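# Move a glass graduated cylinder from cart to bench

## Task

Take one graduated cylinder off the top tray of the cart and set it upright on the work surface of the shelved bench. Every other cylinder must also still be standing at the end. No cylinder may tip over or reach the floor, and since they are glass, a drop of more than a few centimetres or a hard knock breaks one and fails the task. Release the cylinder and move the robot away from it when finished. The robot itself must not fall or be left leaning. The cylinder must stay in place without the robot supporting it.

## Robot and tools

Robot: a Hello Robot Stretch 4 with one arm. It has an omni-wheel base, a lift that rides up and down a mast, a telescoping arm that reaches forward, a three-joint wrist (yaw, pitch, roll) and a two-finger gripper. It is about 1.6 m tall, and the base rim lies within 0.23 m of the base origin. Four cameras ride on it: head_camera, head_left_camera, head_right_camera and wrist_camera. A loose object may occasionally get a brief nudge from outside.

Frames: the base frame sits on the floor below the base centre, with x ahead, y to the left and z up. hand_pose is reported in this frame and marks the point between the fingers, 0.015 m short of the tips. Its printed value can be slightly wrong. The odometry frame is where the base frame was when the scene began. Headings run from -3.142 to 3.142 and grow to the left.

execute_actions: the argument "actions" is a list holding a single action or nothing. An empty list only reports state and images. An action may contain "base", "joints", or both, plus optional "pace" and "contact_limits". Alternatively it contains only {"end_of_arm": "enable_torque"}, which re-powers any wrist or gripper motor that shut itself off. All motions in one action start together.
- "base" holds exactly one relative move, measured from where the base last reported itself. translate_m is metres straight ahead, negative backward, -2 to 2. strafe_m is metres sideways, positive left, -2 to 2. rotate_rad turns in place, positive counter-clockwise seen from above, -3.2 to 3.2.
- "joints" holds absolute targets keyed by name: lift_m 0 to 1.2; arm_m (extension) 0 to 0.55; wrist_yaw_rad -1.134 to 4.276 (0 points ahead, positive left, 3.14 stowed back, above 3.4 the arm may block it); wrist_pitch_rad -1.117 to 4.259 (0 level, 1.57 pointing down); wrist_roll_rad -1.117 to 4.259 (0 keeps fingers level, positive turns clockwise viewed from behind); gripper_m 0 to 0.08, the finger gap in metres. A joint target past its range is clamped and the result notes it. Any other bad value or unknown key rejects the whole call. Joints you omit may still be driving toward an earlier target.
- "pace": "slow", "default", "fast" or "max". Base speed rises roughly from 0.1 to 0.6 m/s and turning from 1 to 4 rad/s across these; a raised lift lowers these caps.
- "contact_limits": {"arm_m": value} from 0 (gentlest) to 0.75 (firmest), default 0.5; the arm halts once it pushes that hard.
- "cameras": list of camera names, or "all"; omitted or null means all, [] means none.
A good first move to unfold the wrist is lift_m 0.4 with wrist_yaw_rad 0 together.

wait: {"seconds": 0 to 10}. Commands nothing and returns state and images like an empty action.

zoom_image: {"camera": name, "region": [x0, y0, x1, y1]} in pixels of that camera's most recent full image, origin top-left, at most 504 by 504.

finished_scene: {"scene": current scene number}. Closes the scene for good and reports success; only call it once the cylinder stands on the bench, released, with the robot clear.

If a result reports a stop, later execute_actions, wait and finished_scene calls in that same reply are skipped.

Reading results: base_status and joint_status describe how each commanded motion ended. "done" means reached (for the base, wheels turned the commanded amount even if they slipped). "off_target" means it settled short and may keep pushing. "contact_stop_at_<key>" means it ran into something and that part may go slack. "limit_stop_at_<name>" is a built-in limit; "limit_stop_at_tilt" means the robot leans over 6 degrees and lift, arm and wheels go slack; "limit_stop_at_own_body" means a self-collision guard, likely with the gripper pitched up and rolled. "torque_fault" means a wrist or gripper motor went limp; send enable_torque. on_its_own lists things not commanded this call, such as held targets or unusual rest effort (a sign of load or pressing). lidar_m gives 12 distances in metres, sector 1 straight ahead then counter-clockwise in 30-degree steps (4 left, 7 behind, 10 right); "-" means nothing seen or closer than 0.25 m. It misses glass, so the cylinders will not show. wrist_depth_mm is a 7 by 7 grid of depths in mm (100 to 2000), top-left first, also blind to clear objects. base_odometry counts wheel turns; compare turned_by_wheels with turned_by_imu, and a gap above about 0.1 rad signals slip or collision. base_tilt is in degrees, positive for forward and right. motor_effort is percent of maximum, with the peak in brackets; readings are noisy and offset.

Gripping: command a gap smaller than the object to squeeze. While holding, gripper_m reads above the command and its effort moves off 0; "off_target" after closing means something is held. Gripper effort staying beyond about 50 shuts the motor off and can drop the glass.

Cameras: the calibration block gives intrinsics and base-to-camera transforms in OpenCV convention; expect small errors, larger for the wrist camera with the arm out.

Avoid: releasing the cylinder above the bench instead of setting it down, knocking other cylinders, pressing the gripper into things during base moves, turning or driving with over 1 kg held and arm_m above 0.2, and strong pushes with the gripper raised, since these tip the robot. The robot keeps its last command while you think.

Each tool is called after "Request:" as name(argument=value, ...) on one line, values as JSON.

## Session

Request:
execute_actions(actions=[])

Scene clock: 0.00 s.
base_odometry: x=+0.000 y=+0.000 heading=+0.000 (m, m, rad; odometry frame)
turned_by_wheels: +0.000 (rad since the last result)
turned_by_imu: +0.000 (rad since the last result)
base_tilt: forward=+0.2 right=-0.7 (deg)
lidar_m: 1.11 1.12 1.31 1.40 1.41 1.68 1.98 1.67 1.81 2.03 2.07 1.34
base_status: not commanded
joint_positions: lift_m=+0.283 arm_m=-0.001 wrist_yaw_rad=+3.229 wrist_pitch_rad=-0.010 wrist_roll_rad=-0.014 gripper_m=+0.040
joint_status: not commanded
motor_effort: lift_m=+18 arm_m=+0 wrist_yaw_rad=-1 wrist_pitch_rad=-7 wrist_roll_rad=-1 gripper_m=-1 wheel_0=+0 wheel_1=+0 wheel_2=+0 (%)
hand_pose: x=-0.0498 y=+0.0686 z=+0.4630 quat_wxyz=(-0.043, +0.005, -0.007, +0.999) (m; base frame)
wrist_depth_mm: - - 135 - - - - / - - 132 - - - - / - - 132 289 - - - / - 115 134 - - - - / 183 1661 - - - - - / 191 1618 1756 1708 1618 1537 1464 / 192 232 105 1098 144 - 1042
pictures: head_camera, head_left_camera, head_right_camera, wrist_camera
camera_calibration (this result's frames):
wrist_camera: T_world_to_cam=[[-0.0996231, 0.994929, -0.0138206, -0.0663797], [-0.00972042, -0.0148622, -0.999842, 0.522777], [-0.994978, -0.099473, 0.0111517, 0.101275], [0, 0, 0, 1]] pos_world=[0.0992347, 0.0838868, 0.520647]
Images, in order (width x height): head_camera 420x560, head_left_camera 420x672, head_right_camera 420x672, wrist_camera 616x392.

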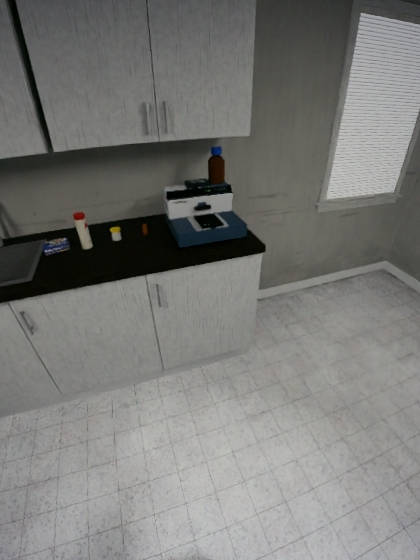

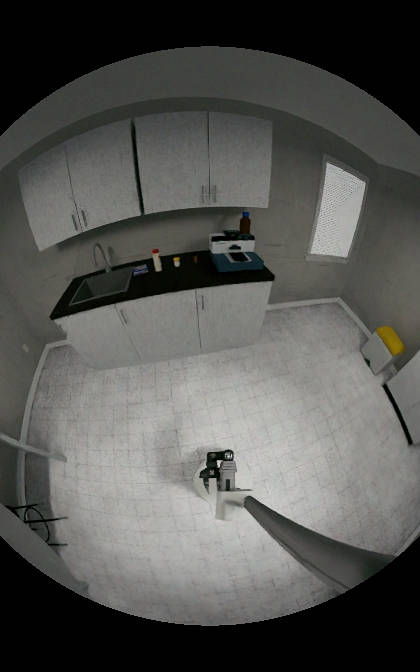

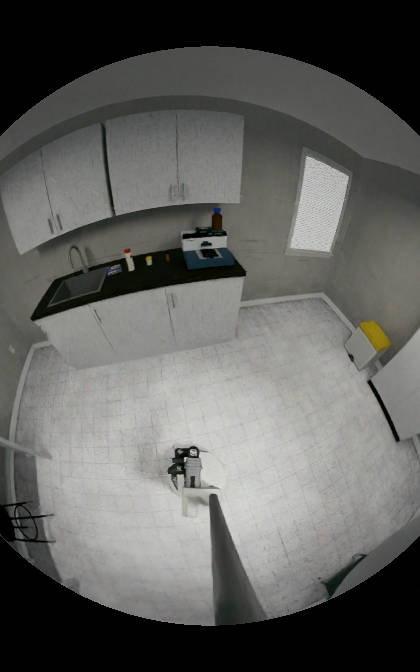

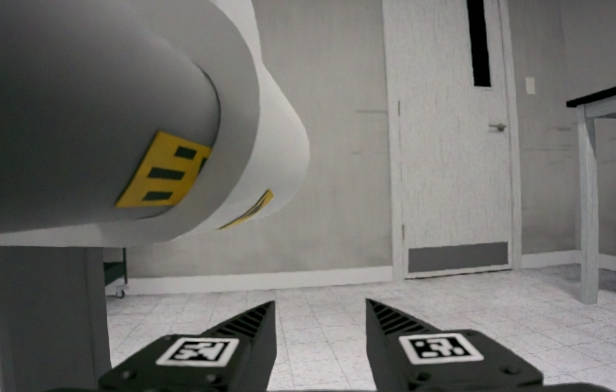

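Cart is behind-right.

Request:
execute_actions(actions=[{"base":{"rotate_rad":-2.5},"joints":{"lift_m":0.72,"wrist_yaw_rad":0,"gripper_m":0.08}}], cameras=["head_camera","wrist_camera"])

Scene clock: 2.83 s.
base_odometry: x=+0.000 y=+0.000 heading=-2.500 (m, m, rad; odometry frame)
turned_by_wheels: -2.500 (rad since the last result)
turned_by_imu: -2.533 (rad since the last result)
base_tilt: forward=+0.2 right=-0.6 (deg)
lidar_m: 1.65 2.47 2.06 2.10 1.24 1.10 1.14 1.41 1.39 1.42 1.82 1.96
base_status: done
joint_positions: lift_m=+0.720 arm_m=-0.001 wrist_yaw_rad=+0.000 wrist_pitch_rad=-0.010 wrist_roll_rad=-0.014 gripper_m=+0.080
joint_status: all done
motor_effort: lift_m=+23(24) arm_m=+0(0) wrist_yaw_rad=-1(6) wrist_pitch_rad=-8(8) wrist_roll_rad=-1(0) gripper_m=+1(1) wheel_0=+1(6) wheel_1=+1(7) wheel_2=+0(7) (%)
hand_pose: x=+0.3824 y=-0.0874 z=+0.9000 quat_wxyz=(+1.000, -0.007, -0.005, +0.000) (m; base frame)
wrist_depth_mm: - - - 1863 1708 1499 1397 / - - - 1921 1661 1576 1464 / - - - 1921 1756 1576 1430 / - - - 1921 1708 1576 1430 / - - - 1808 1708 1537 1464 / - - 1921 1756 1708 1537 1464 / - - 142 1808 1708 - -
pictures: head_camera, wrist_camera
camera_calibration (this result's frames):
wrist_camera: T_world_to_cam=[[0.0129705, -0.99982, -0.0138161, -0.0794455], [0.0109693, 0.0139587, -0.999842, 0.956212], [0.999856, 0.0128169, 0.0111484, -0.242048], [0, 0, 0, 1]] pos_world=[0.232554, -0.0896764, 0.957662]
Images, in order (width x height): head_camera 420x560, wrist_camera 616x392.

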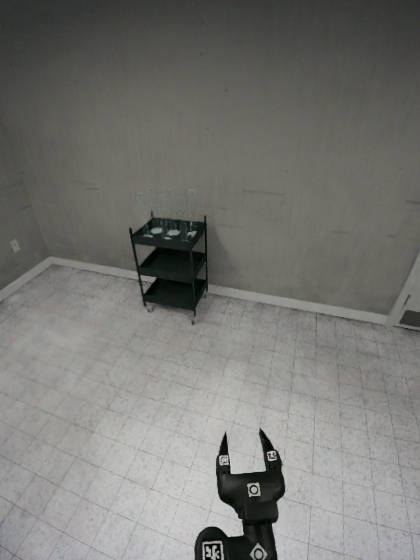

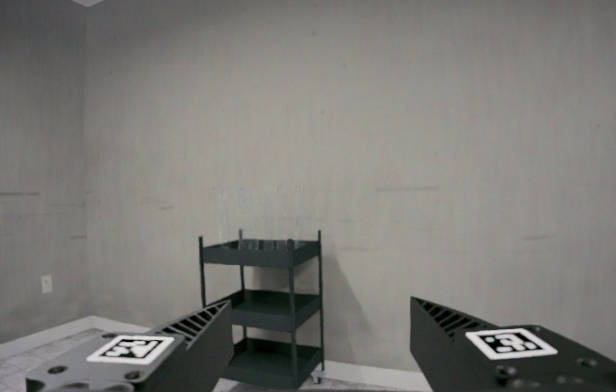

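Request:
execute_actions(actions=[{"base":{"translate_m":0.9}}], cameras=["head_camera","wrist_camera"])

Request:
zoom_image(camera="wrist_camera", region=[60,140,400,392])

Scene clock: 7.40 s.
base_odometry: x=-0.721 y=-0.539 heading=-2.500 (m, m, rad; odometry frame)
turned_by_wheels: +0.000 (rad since the last result)
turned_by_imu: +0.000 (rad since the last result)
base_tilt: forward=+0.1 right=-0.5 (deg)
lidar_m: 0.78 0.86 1.74 1.75 2.23 1.96 2.02 1.93 1.72 1.76 1.22 1.10
base_status: done
joint_positions: lift_m=+0.720 arm_m=-0.001 wrist_yaw_rad=+0.000 wrist_pitch_rad=-0.010 wrist_roll_rad=-0.014 gripper_m=+0.080
joint_status: not commanded
motor_effort: lift_m=+22(22) arm_m=+0(0) wrist_yaw_rad=-1(1) wrist_pitch_rad=-8(7) wrist_roll_rad=-1(1) gripper_m=+1(1) wheel_0=+0(2) wheel_1=-1(5) wheel_2=+2(8) (%)
hand_pose: x=+0.3824 y=-0.0874 z=+0.9001 quat_wxyz=(+1.000, -0.007, -0.005, +0.000) (m; base frame)
wrist_depth_mm: 1397 1229 1078 976 878 798 741 / 1397 1229 1098 960 878 809 741 / 1397 1229 1078 991 878 809 741 / 1430 1229 1098 976 878 798 750 / 1397 1229 1078 991 878 788 759 / 1430 854 917 917 891 788 750 / - - 143 946 878 - -
pictures: head_camera, wrist_camera
camera_calibration (this result's frames):
wrist_camera: T_world_to_cam=[[0.0128703, -0.999822, -0.013816, -0.0794274], [0.0109706, 0.0139576, -0.999842, 0.956295], [0.999857, 0.0127167, 0.0111483, -0.242049], [0, 0, 0, 1]] pos_world=[0.232545, -0.0896827, 0.957746]
Images, in order (width x height): head_camera 420x560, wrist_camera 616x392.

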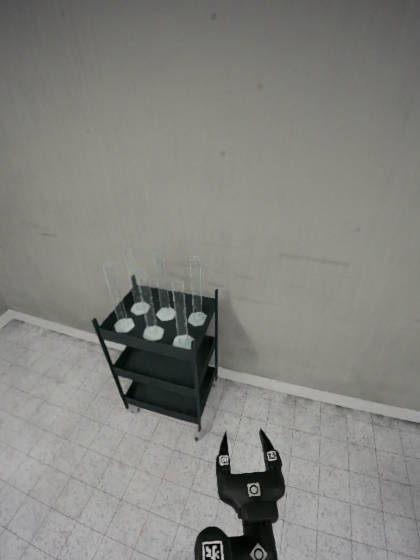

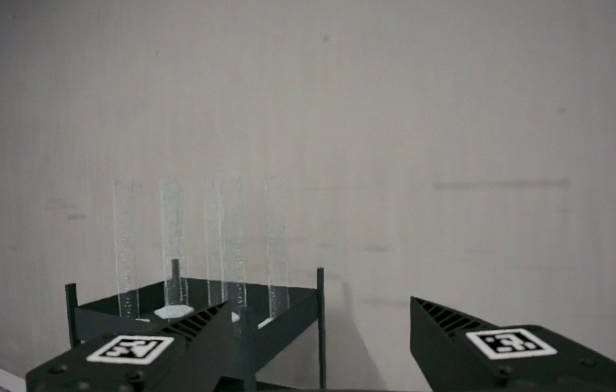

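Region (60, 140, 400, 392) of wrist_camera's 616x392 image, scaled by 1.482; it fills the top 374 rows of this view, and the rest is white.

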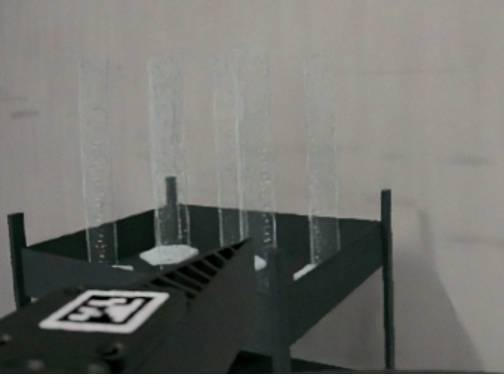

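Request:
execute_actions(actions=[{"base":{"strafe_m":0.135},"joints":{"arm_m":0.3}}], cameras=["wrist_camera"])

Scene clock: 11.97 s.
base_odometry: x=-0.640 y=-0.647 heading=-2.500 (m, m, rad; odometry frame)
turned_by_wheels: +0.000 (rad since the last result)
turned_by_imu: +0.000 (rad since the last result)
base_tilt: forward=+0.1 right=-0.6 (deg)
lidar_m: 0.79 0.95 1.62 1.64 2.05 1.91 1.95 2.04 1.87 1.87 1.28 1.15
base_status: done
joint_positions: lift_m=+0.720 arm_m=+0.299 wrist_yaw_rad=+0.000 wrist_pitch_rad=-0.010 wrist_roll_rad=-0.014 gripper_m=+0.080
joint_status: all done
motor_effort: lift_m=+22(22) arm_m=+7(7) wrist_yaw_rad=-2(0) wrist_pitch_rad=-8(8) wrist_roll_rad=-2(0) gripper_m=+1(1) wheel_0=+1(4) wheel_1=-2(7) wheel_2=+1(4) (%)
hand_pose: x=+0.6824 y=-0.0874 z=+0.9001 quat_wxyz=(+1.000, -0.007, -0.005, +0.000) (m; base frame)
wrist_depth_mm: 1060 917 820 723 654 591 559 / 1060 917 798 732 647 591 559 / 1025 917 809 723 661 603 554 / 1078 917 820 723 661 603 564 / 1078 917 809 732 668 609 564 / 1078 931 723 715 654 591 554 / - - 142 609 564 - -
pictures: wrist_camera
camera_calibration (this result's frames):
wrist_camera: T_world_to_cam=[[0.0129647, -0.999821, -0.0138159, -0.0833329], [0.0109894, 0.0139587, -0.999842, 0.952995], [0.999856, 0.0128108, 0.0111684, -0.542023], [0, 0, 0, 1]] pos_world=[0.532552, -0.0896768, 0.957747]
Images, in order (width x height): wrist_camera 616x392.

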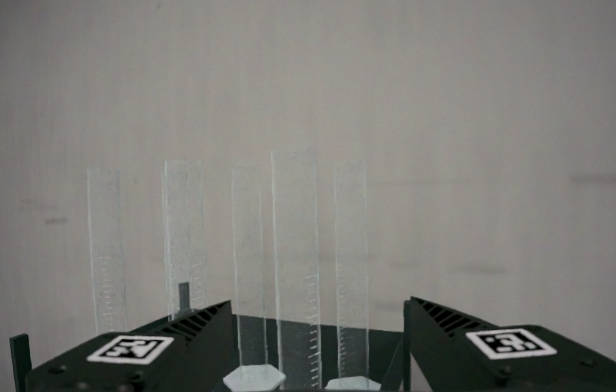

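Request:
execute_actions(actions=[{"base":{"strafe_m":0.014},"joints":{"arm_m":0.42},"pace":"slow"}], cameras=["wrist_camera"])

Scene clock: 14.53 s.
base_odometry: x=-0.632 y=-0.658 heading=-2.500 (m, m, rad; odometry frame)
turned_by_wheels: +0.000 (rad since the last result)
turned_by_imu: +0.000 (rad since the last result)
base_tilt: forward=+0.2 right=-0.6 (deg)
lidar_m: 0.76 0.95 1.58 1.60 2.02 1.89 1.96 2.07 1.84 1.91 1.31 1.16
base_status: done
joint_positions: lift_m=+0.720 arm_m=+0.419 wrist_yaw_rad=+0.000 wrist_pitch_rad=-0.010 wrist_roll_rad=-0.014 gripper_m=+0.080
joint_status: all done
motor_effort: lift_m=+22(22) arm_m=+7(8) wrist_yaw_rad=-1(2) wrist_pitch_rad=-7(8) wrist_roll_rad=-1(1) gripper_m=+1(1) wheel_0=+0(6) wheel_1=+0(4) wheel_2=+1(2) (%)
hand_pose: x=+0.8023 y=-0.0874 z=+0.9001 quat_wxyz=(+1.000, -0.007, -0.005, +0.000) (m; base frame)
wrist_depth_mm: 866 778 683 615 549 504 469 / 891 778 683 615 559 508 469 / 878 768 691 615 559 508 473 / 891 768 683 621 564 508 469 / 891 778 683 621 554 512 469 / 904 788 676 621 559 492 473 / - - 142 530 477 - -
pictures: wrist_camera
camera_calibration (this result's frames):
wrist_camera: T_world_to_cam=[[0.0128218, -0.999822, -0.0138158, -0.0848042], [0.0109913, 0.013957, -0.999842, 0.951676], [0.999857, 0.0126679, 0.0111683, -0.661988], [0, 0, 0, 1]] pos_world=[0.652521, -0.0896857, 0.957747]
Images, in order (width x height): wrist_camera 616x392.

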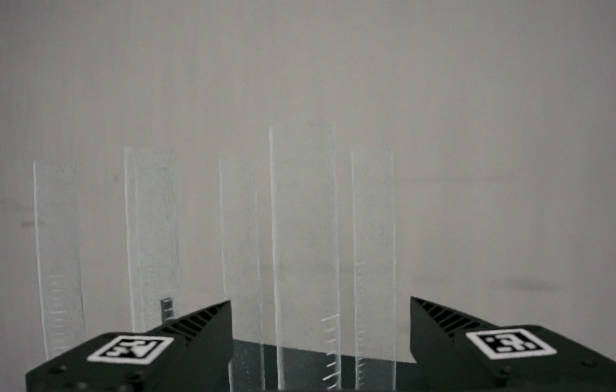

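Request:
execute_actions(actions=[{"base":{"strafe_m":0.004},"joints":{"arm_m":0.495},"pace":"slow"}], cameras=["wrist_camera"])

Request:
execute_actions(actions=[{"joints":{"gripper_m":0.03},"pace":"slow"}], cameras=["wrist_camera"])

Scene clock: 16.70 s.
base_odometry: x=-0.629 y=-0.661 heading=-2.500 (m, m, rad; odometry frame)
turned_by_wheels: +0.000 (rad since the last result)
turned_by_imu: +0.000 (rad since the last result)
base_tilt: forward=+0.0 right=-0.5 (deg)
lidar_m: 0.78 0.94 1.57 1.63 2.01 1.88 1.93 2.10 1.88 1.92 1.30 1.16
base_status: done
joint_positions: lift_m=+0.720 arm_m=+0.494 wrist_yaw_rad=+0.000 wrist_pitch_rad=-0.010 wrist_roll_rad=-0.014 gripper_m=+0.080
joint_status: all done
motor_effort: lift_m=+22(22) arm_m=+7(7) wrist_yaw_rad=+0(1) wrist_pitch_rad=-8(7) wrist_roll_rad=-1(2) gripper_m=+0(0) wheel_0=-2(6) wheel_1=+2(2) wheel_2=+0(1) (%)
hand_pose: x=+0.8773 y=-0.0874 z=+0.9001 quat_wxyz=(+1.000, -0.007, -0.005, +0.000) (m; base frame)
wrist_depth_mm: 778 676 603 535 488 442 413 / 778 683 603 539 488 445 413 / 768 683 603 544 484 449 413 / 788 691 597 539 492 445 413 / 788 683 603 539 492 449 415 / 798 691 591 539 488 436 421 / - - 142 530 492 - -
pictures: wrist_camera
camera_calibration (this result's frames):
wrist_camera: T_world_to_cam=[[0.0128013, -0.999823, -0.0138159, -0.0857521], [0.0109916, 0.0139569, -0.999842, 0.950851], [0.999858, 0.0126474, 0.0111683, -0.736978], [0, 0, 0, 1]] pos_world=[0.727519, -0.089687, 0.957747]
Images, in order (width x height): wrist_camera 616x392.

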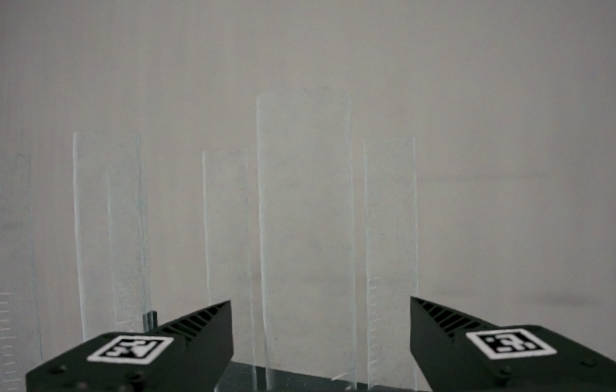

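Scene clock: 18.40 s.
base_odometry: x=-0.629 y=-0.661 heading=-2.500 (m, m, rad; odometry frame)
turned_by_wheels: +0.000 (rad since the last result)
turned_by_imu: +0.000 (rad since the last result)
base_tilt: forward=+0.3 right=-0.5 (deg)
lidar_m: 0.75 0.93 1.60 1.62 2.04 1.90 1.92 2.12 1.87 1.91 1.25 1.17
base_status: not commanded
joint_positions: lift_m=+0.720 arm_m=+0.494 wrist_yaw_rad=+0.000 wrist_pitch_rad=-0.010 wrist_roll_rad=-0.014 gripper_m=+0.037
joint_status: gripper_m off_target (ended at +0.037, target +0.030)
on_its_own: gripper_m is held at +0.032, not at your +0.030, by its contact guard: the fingers met something
motor_effort: lift_m=+21(22) arm_m=+7(7) wrist_yaw_rad=-2(2) wrist_pitch_rad=-7(7) wrist_roll_rad=-1(1) gripper_m=-32(31) wheel_0=-2(2) wheel_1=+2(2) wheel_2=+0(0) (%)
hand_pose: x=+0.8774 y=-0.0874 z=+0.9001 quat_wxyz=(+1.000, -0.007, -0.005, +0.000) (m; base frame)
wrist_depth_mm: 778 683 597 535 488 442 410 / 778 691 603 539 488 445 415 / 788 683 597 535 492 445 415 / 788 691 603 539 492 445 415 / 778 691 609 544 492 449 415 / 798 691 609 535 480 442 421 / 798 715 105 530 135 - 418
pictures: wrist_camera
camera_calibration (this result's frames):
wrist_camera: T_world_to_cam=[[0.0130772, -0.999819, -0.0138176, -0.0859341], [0.0110032, 0.0139618, -0.999842, 0.950843], [0.999854, 0.0129231, 0.0111837, -0.736989], [0, 0, 0, 1]] pos_world=[0.727543, -0.0896698, 0.957748]
Images, in order (width x height): wrist_camera 616x392.

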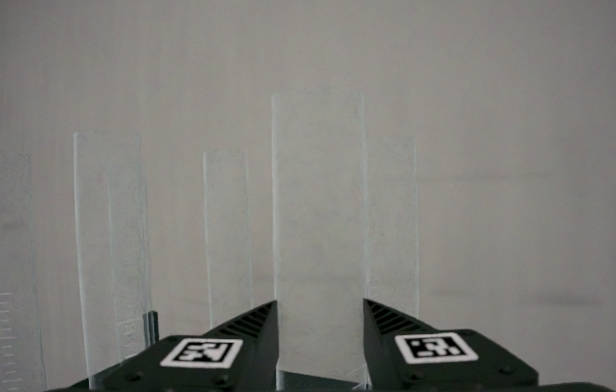

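Request:
execute_actions(actions=[{"joints":{"lift_m":0.95},"pace":"slow"}], cameras=[])

Request:
execute_actions(actions=[{"joints":{"arm_m":0.0,"lift_m":1.05}}], cameras=[])

Request:
execute_actions(actions=[{"base":{"rotate_rad":-2.0},"pace":"slow"}], cameras=["head_camera","head_left_camera"])

Scene clock: 21.13 s.
base_odometry: x=-0.629 y=-0.661 heading=-2.500 (m, m, rad; odometry frame)
turned_by_wheels: +0.000 (rad since the last result)
turned_by_imu: +0.000 (rad since the last result)
base_tilt: forward=+0.2 right=-0.7 (deg)
lidar_m: 0.76 0.96 1.60 1.59 2.04 1.90 1.93 2.10 1.87 1.90 1.31 1.15
base_status: not commanded
joint_positions: lift_m=+0.950 arm_m=+0.494 wrist_yaw_rad=+0.000 wrist_pitch_rad=-0.009 wrist_roll_rad=-0.014 gripper_m=+0.037
joint_status: all done
on_its_own: gripper_m is held at +0.032, not at your +0.030, by its contact guard: the fingers met something
motor_effort: lift_m=+24(24) arm_m=+7(7) wrist_yaw_rad=-1(2) wrist_pitch_rad=-13(14) wrist_roll_rad=-1(2) gripper_m=-32(32) wheel_0=-2(2) wheel_1=+2(2) wheel_2=+0(0) (%)
hand_pose: x=+0.8774 y=-0.0874 z=+1.1296 quat_wxyz=(+1.000, -0.007, -0.004, +0.000) (m; base frame)
wrist_depth_mm: 759 683 597 539 488 439 413 / 778 683 591 535 492 445 413 / 788 691 603 535 492 445 413 / 788 676 603 539 492 449 413 / 798 691 609 544 492 445 415 / 809 691 609 535 480 442 415 / 798 715 105 539 135 - 418
pictures: none
No camera images: the call's "cameras" was empty. Leave "cameras" out to get every camera's image.

Scene clock: 23.67 s.
base_odometry: x=-0.629 y=-0.661 heading=-2.500 (m, m, rad; odometry frame)
turned_by_wheels: +0.000 (rad since the last result)
turned_by_imu: +0.000 (rad since the last result)
base_tilt: forward=+0.1 right=-0.6 (deg)
lidar_m: 0.37 0.96 1.59 1.59 2.06 1.91 1.96 2.08 1.89 1.93 1.31 1.18
base_status: not commanded
joint_positions: lift_m=+1.050 arm_m=+0.001 wrist_yaw_rad=+0.000 wrist_pitch_rad=-0.008 wrist_roll_rad=-0.014 gripper_m=+0.037
joint_status: all done
on_its_own: gripper_m is held at +0.032, not at your +0.030, by its contact guard: the fingers met something
motor_effort: lift_m=+24(25) arm_m=-7(8) wrist_yaw_rad=-1(2) wrist_pitch_rad=-14(14) wrist_roll_rad=-2(1) gripper_m=-32(32) wheel_0=-2(2) wheel_1=+2(2) wheel_2=+1(1) (%)
hand_pose: x=+0.3848 y=-0.0875 z=+1.2295 quat_wxyz=(+1.000, -0.007, -0.004, +0.000) (m; base frame)
wrist_depth_mm: 1499 1255 1138 1042 931 842 768 / 1499 1308 1160 1025 917 854 788 / 1464 1308 1160 1025 931 854 788 / 1499 1281 1160 1025 946 854 798 / 1499 1308 1160 1042 931 842 788 / 1537 1336 1160 1025 917 866 788 / 1499 1366 105 1025 135 - 798
pictures: none
No camera images: the call's "cameras" was empty. Leave "cameras" out to get every camera's image.

Scene clock: 26.93 s.
base_odometry: x=-0.629 y=-0.661 heading=+1.784 (m, m, rad; odometry frame)
turned_by_wheels: -2.000 (rad since the last result)
turned_by_imu: -2.026 (rad since the last result)
base_tilt: forward=+0.0 right=-0.6 (deg)
lidar_m: 0.37 1.80 1.27 0.89 0.78 1.58 1.59 1.63 2.18 1.92 1.96 2.03
base_status: done
joint_positions: lift_m=+1.050 arm_m=+0.001 wrist_yaw_rad=+0.000 wrist_pitch_rad=-0.008 wrist_roll_rad=-0.014 gripper_m=+0.037
joint_status: not commanded
on_its_own: gripper_m is held at +0.032, not at your +0.030, by its contact guard: the fingers met something
motor_effort: lift_m=+24(23) arm_m=-7(7) wrist_yaw_rad=-1(2) wrist_pitch_rad=-14(14) wrist_roll_rad=+0(1) gripper_m=-32(32) wheel_0=+2(6) wheel_1=-1(5) wheel_2=+0(4) (%)
hand_pose: x=+0.3848 y=-0.0874 z=+1.2295 quat_wxyz=(+1.000, -0.007, -0.004, +0.000) (m; base frame)
wrist_depth_mm: 1983 - - - - - - / 1808 - - - - - - / 1863 - - - - - - / 1921 - - - - - - / 1808 - - - - - - / 1808 - 1756 - - - - / 1808 - 105 - 135 - -
pictures: head_camera, head_left_camera
Images, in order (width x height): head_camera 420x560, head_left_camera 420x672.

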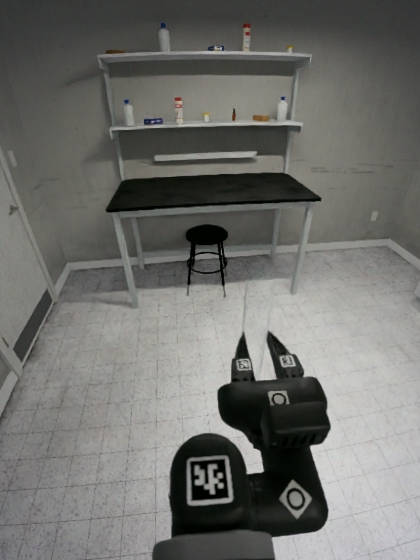

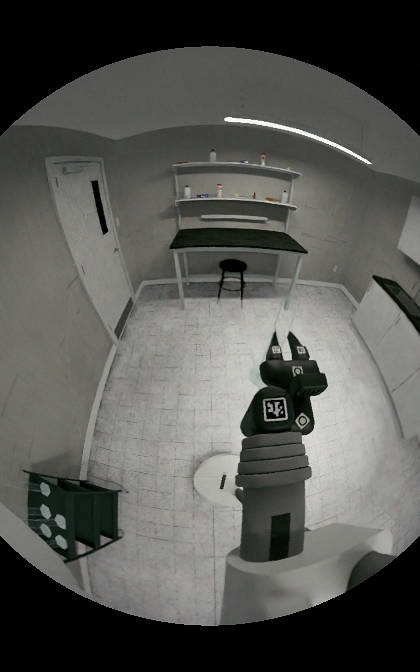

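Request:
execute_actions(actions=[{"base":{"translate_m":1.3}}], cameras=["head_camera"])

Scene clock: 32.80 s.
base_odometry: x=-0.904 y=+0.609 heading=+1.784 (m, m, rad; odometry frame)
turned_by_wheels: +0.000 (rad since the last result)
turned_by_imu: +0.000 (rad since the last result)
base_tilt: forward=+0.2 right=-0.6 (deg)
lidar_m: 0.37 0.60 1.32 1.23 1.28 1.67 2.89 2.97 1.96 1.81 0.89 0.62
base_status: done
joint_positions: lift_m=+1.050 arm_m=+0.001 wrist_yaw_rad=+0.000 wrist_pitch_rad=-0.008 wrist_roll_rad=-0.014 gripper_m=+0.037
joint_status: not commanded
on_its_own: gripper_m is held at +0.032, not at your +0.030, by its contact guard: the fingers met something
motor_effort: lift_m=+22(23) arm_m=-7(7) wrist_yaw_rad=-1(1) wrist_pitch_rad=-13(14) wrist_roll_rad=-1(1) gripper_m=-32(32) wheel_0=+1(3) wheel_1=-1(2) wheel_2=+2(11) (%)
hand_pose: x=+0.3848 y=-0.0874 z=+1.2296 quat_wxyz=(+1.000, -0.007, -0.004, +0.000) (m; base frame)
wrist_depth_mm: 1118 1060 1118 1160 1160 1160 1118 / 1118 1118 1138 1160 1160 1160 1205 / 1138 1098 1138 1138 1160 1182 991 / 1160 1138 1160 1138 1182 1160 1160 / 1160 1138 1138 1138 1160 1182 1182 / 1118 1118 1160 1138 1138 1098 1025 / 809 831 105 778 135 - 741
pictures: head_camera
Images, in order (width x height): head_camera 420x560.

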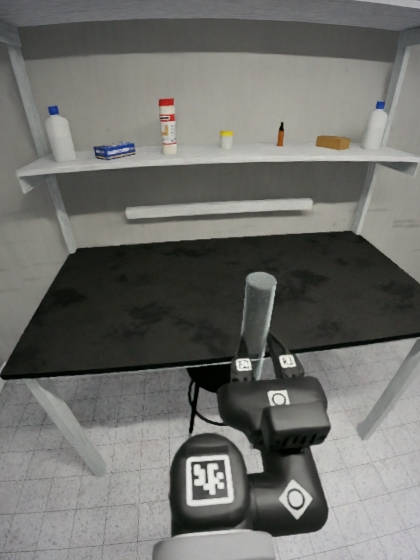

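Request:
execute_actions(actions=[{"joints":{"arm_m":0.4}}], cameras=[])

Request:
execute_actions(actions=[{"joints":{"lift_m":0.98},"pace":"slow"}], cameras=[])

Request:
execute_actions(actions=[{"joints":{"lift_m":0.968},"pace":"slow"}], cameras=[])

Scene clock: 36.43 s.
base_odometry: x=-0.904 y=+0.609 heading=+1.784 (m, m, rad; odometry frame)
turned_by_wheels: +0.000 (rad since the last result)
turned_by_imu: +0.000 (rad since the last result)
base_tilt: forward=+0.2 right=-0.8 (deg)
lidar_m: 0.56 0.62 1.32 1.23 1.28 1.69 2.92 2.97 1.96 1.81 0.90 0.61
base_status: not commanded
joint_positions: lift_m=+1.050 arm_m=+0.399 wrist_yaw_rad=+0.000 wrist_pitch_rad=-0.008 wrist_roll_rad=-0.014 gripper_m=+0.037
joint_status: all done
on_its_own: gripper_m is held at +0.032, not at your +0.030, by its contact guard: the fingers met something
motor_effort: lift_m=+23(22) arm_m=+7(7) wrist_yaw_rad=-1(2) wrist_pitch_rad=-13(14) wrist_roll_rad=-1(1) gripper_m=-32(32) wheel_0=+1(1) wheel_1=-1(1) wheel_2=+2(2) (%)
hand_pose: x=+0.7824 y=-0.0874 z=+1.2297 quat_wxyz=(+1.000, -0.007, -0.004, +0.000) (m; base frame)
wrist_depth_mm: 741 750 768 759 759 778 778 / 750 750 750 768 768 778 778 / 484 525 564 496 517 530 535 / 750 750 759 759 768 768 778 / 750 759 768 768 768 778 788 / 741 759 691 759 707 778 778 / 741 750 105 768 135 - 741
pictures: none
No camera images: the call's "cameras" was empty. Leave "cameras" out to get every camera's image.

Scene clock: 37.90 s.
base_odometry: x=-0.904 y=+0.609 heading=+1.784 (m, m, rad; odometry frame)
turned_by_wheels: +0.000 (rad since the last result)
turned_by_imu: +0.000 (rad since the last result)
base_tilt: forward=+0.1 right=-0.5 (deg)
lidar_m: 0.58 0.59 1.31 1.21 1.29 1.69 2.90 2.95 1.93 1.83 0.89 0.63
base_status: not commanded
joint_positions: lift_m=+0.980 arm_m=+0.399 wrist_yaw_rad=+0.000 wrist_pitch_rad=-0.008 wrist_roll_rad=-0.014 gripper_m=+0.037
joint_status: all done
on_its_own: gripper_m is held at +0.032, not at your +0.030, by its contact guard: the fingers met something
motor_effort: lift_m=+14(22) arm_m=+7(7) wrist_yaw_rad=-2(2) wrist_pitch_rad=-13(13) wrist_roll_rad=-1(0) gripper_m=-32(32) wheel_0=+1(2) wheel_1=-1(1) wheel_2=+2(2) (%)
hand_pose: x=+0.7824 y=-0.0874 z=+1.1603 quat_wxyz=(+1.000, -0.007, -0.004, +0.000) (m; base frame)
wrist_depth_mm: 732 750 759 768 759 768 778 / 469 480 504 473 484 477 535 / 750 750 750 768 768 768 778 / 741 750 750 759 768 778 778 / 741 741 750 768 768 778 768 / 750 759 759 768 768 778 768 / 654 668 105 634 135 - 603
pictures: none
No camera images: the call's "cameras" was empty. Leave "cameras" out to get every camera's image.

Scene clock: 38.67 s.
base_odometry: x=-0.904 y=+0.609 heading=+1.784 (m, m, rad; odometry frame)
turned_by_wheels: +0.000 (rad since the last result)
turned_by_imu: +0.000 (rad since the last result)
base_tilt: forward=+0.1 right=-0.6 (deg)
lidar_m: 0.57 0.60 1.32 1.24 1.30 1.71 2.90 2.96 1.96 1.81 0.90 0.62
base_status: not commanded
joint_positions: lift_m=+0.969 arm_m=+0.399 wrist_yaw_rad=+0.000 wrist_pitch_rad=-0.013 wrist_roll_rad=-0.014 gripper_m=+0.037
joint_status: all done
on_its_own: gripper_m is held at +0.032, not at your +0.030, by its contact guard: the fingers met something
motor_effort: lift_m=+12(14) arm_m=+7(7) wrist_yaw_rad=-2(1) wrist_pitch_rad=+1(13) wrist_roll_rad=-1(2) gripper_m=-32(32) wheel_0=+1(2) wheel_1=-1(1) wheel_2=+2(2) (%)
hand_pose: x=+0.7824 y=-0.0874 z=+1.1496 quat_wxyz=(+1.000, -0.007, -0.007, +0.000) (m; base frame)
wrist_depth_mm: 750 759 759 768 768 778 778 / 469 496 477 488 492 496 488 / 750 741 759 759 768 778 768 / 750 750 768 759 768 778 778 / 750 741 759 768 732 768 778 / 750 759 759 768 759 778 778 / 654 661 105 621 135 - 609
pictures: none
No camera images: the call's "cameras" was empty. Leave "cameras" out to get every camera's image.

Touching.

Request:
execute_actions(actions=[{"joints":{"gripper_m":0.08},"pace":"slow"}], cameras=[])

Request:
execute_actions(actions=[{"joints":{"arm_m":0.0}}], cameras=["head_camera"])

Scene clock: 40.37 s.
base_odometry: x=-0.904 y=+0.609 heading=+1.784 (m, m, rad; odometry frame)
turned_by_wheels: +0.000 (rad since the last result)
turned_by_imu: +0.000 (rad since the last result)
base_tilt: forward=+0.2 right=-0.6 (deg)
lidar_m: 0.55 0.60 1.33 1.23 1.30 1.70 2.89 2.96 1.93 1.82 0.88 0.63
base_status: not commanded
joint_positions: lift_m=+0.968 arm_m=+0.399 wrist_yaw_rad=+0.000 wrist_pitch_rad=-0.011 wrist_roll_rad=-0.014 gripper_m=+0.080
joint_status: all done
motor_effort: lift_m=+14(13) arm_m=+7(7) wrist_yaw_rad=-1(1) wrist_pitch_rad=-6(7) wrist_roll_rad=+0(1) gripper_m=+1(25) wheel_0=+2(1) wheel_1=-1(1) wheel_2=+2(2) (%)
hand_pose: x=+0.7824 y=-0.0874 z=+1.1489 quat_wxyz=(+1.000, -0.007, -0.005, +0.000) (m; base frame)
wrist_depth_mm: 750 750 750 759 759 768 778 / 480 473 484 504 512 508 504 / 741 741 759 750 768 778 778 / 750 759 759 768 759 778 778 / 741 741 759 732 778 778 778 / 741 759 759 759 768 768 778 / - - 142 627 574 - -
pictures: none
No camera images: the call's "cameras" was empty. Leave "cameras" out to get every camera's image.

Scene clock: 42.67 s.
base_odometry: x=-0.904 y=+0.609 heading=+1.784 (m, m, rad; odometry frame)
turned_by_wheels: +0.000 (rad since the last result)
turned_by_imu: +0.000 (rad since the last result)
base_tilt: forward=+0.1 right=-0.5 (deg)
lidar_m: 0.56 0.59 1.31 1.23 1.30 1.68 2.91 2.98 1.98 1.83 0.89 0.63
base_status: not commanded
joint_positions: lift_m=+0.968 arm_m=+0.001 wrist_yaw_rad=+0.000 wrist_pitch_rad=-0.010 wrist_roll_rad=-0.014 gripper_m=+0.080
joint_status: all done
motor_effort: lift_m=+14(14) arm_m=-7(8) wrist_yaw_rad=-1(2) wrist_pitch_rad=-8(8) wrist_roll_rad=+0(1) gripper_m=+1(2) wheel_0=+1(2) wheel_1=-1(1) wheel_2=+2(2) (%)
hand_pose: x=+0.3848 y=-0.0875 z=+1.1488 quat_wxyz=(+1.000, -0.007, -0.005, +0.000) (m; base frame)
wrist_depth_mm: 1118 1118 1160 1138 1138 1160 1160 / 1118 1138 1160 1160 1160 1160 1078 / 1138 1060 991 1138 1160 1078 1098 / 1118 1160 1138 1160 1182 1182 1182 / 1138 1138 1160 1138 1182 1182 1182 / 1118 931 946 931 891 842 831 / - - 142 634 597 - -
pictures: head_camera
Images, in order (width x height): head_camera 420x560.

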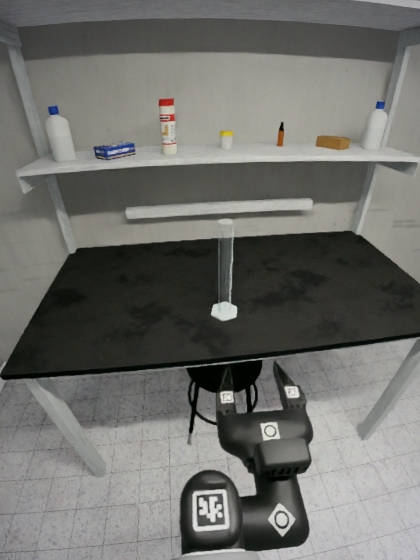

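Request:
finished_scene(scene=2)

The scene is finished: the task was done.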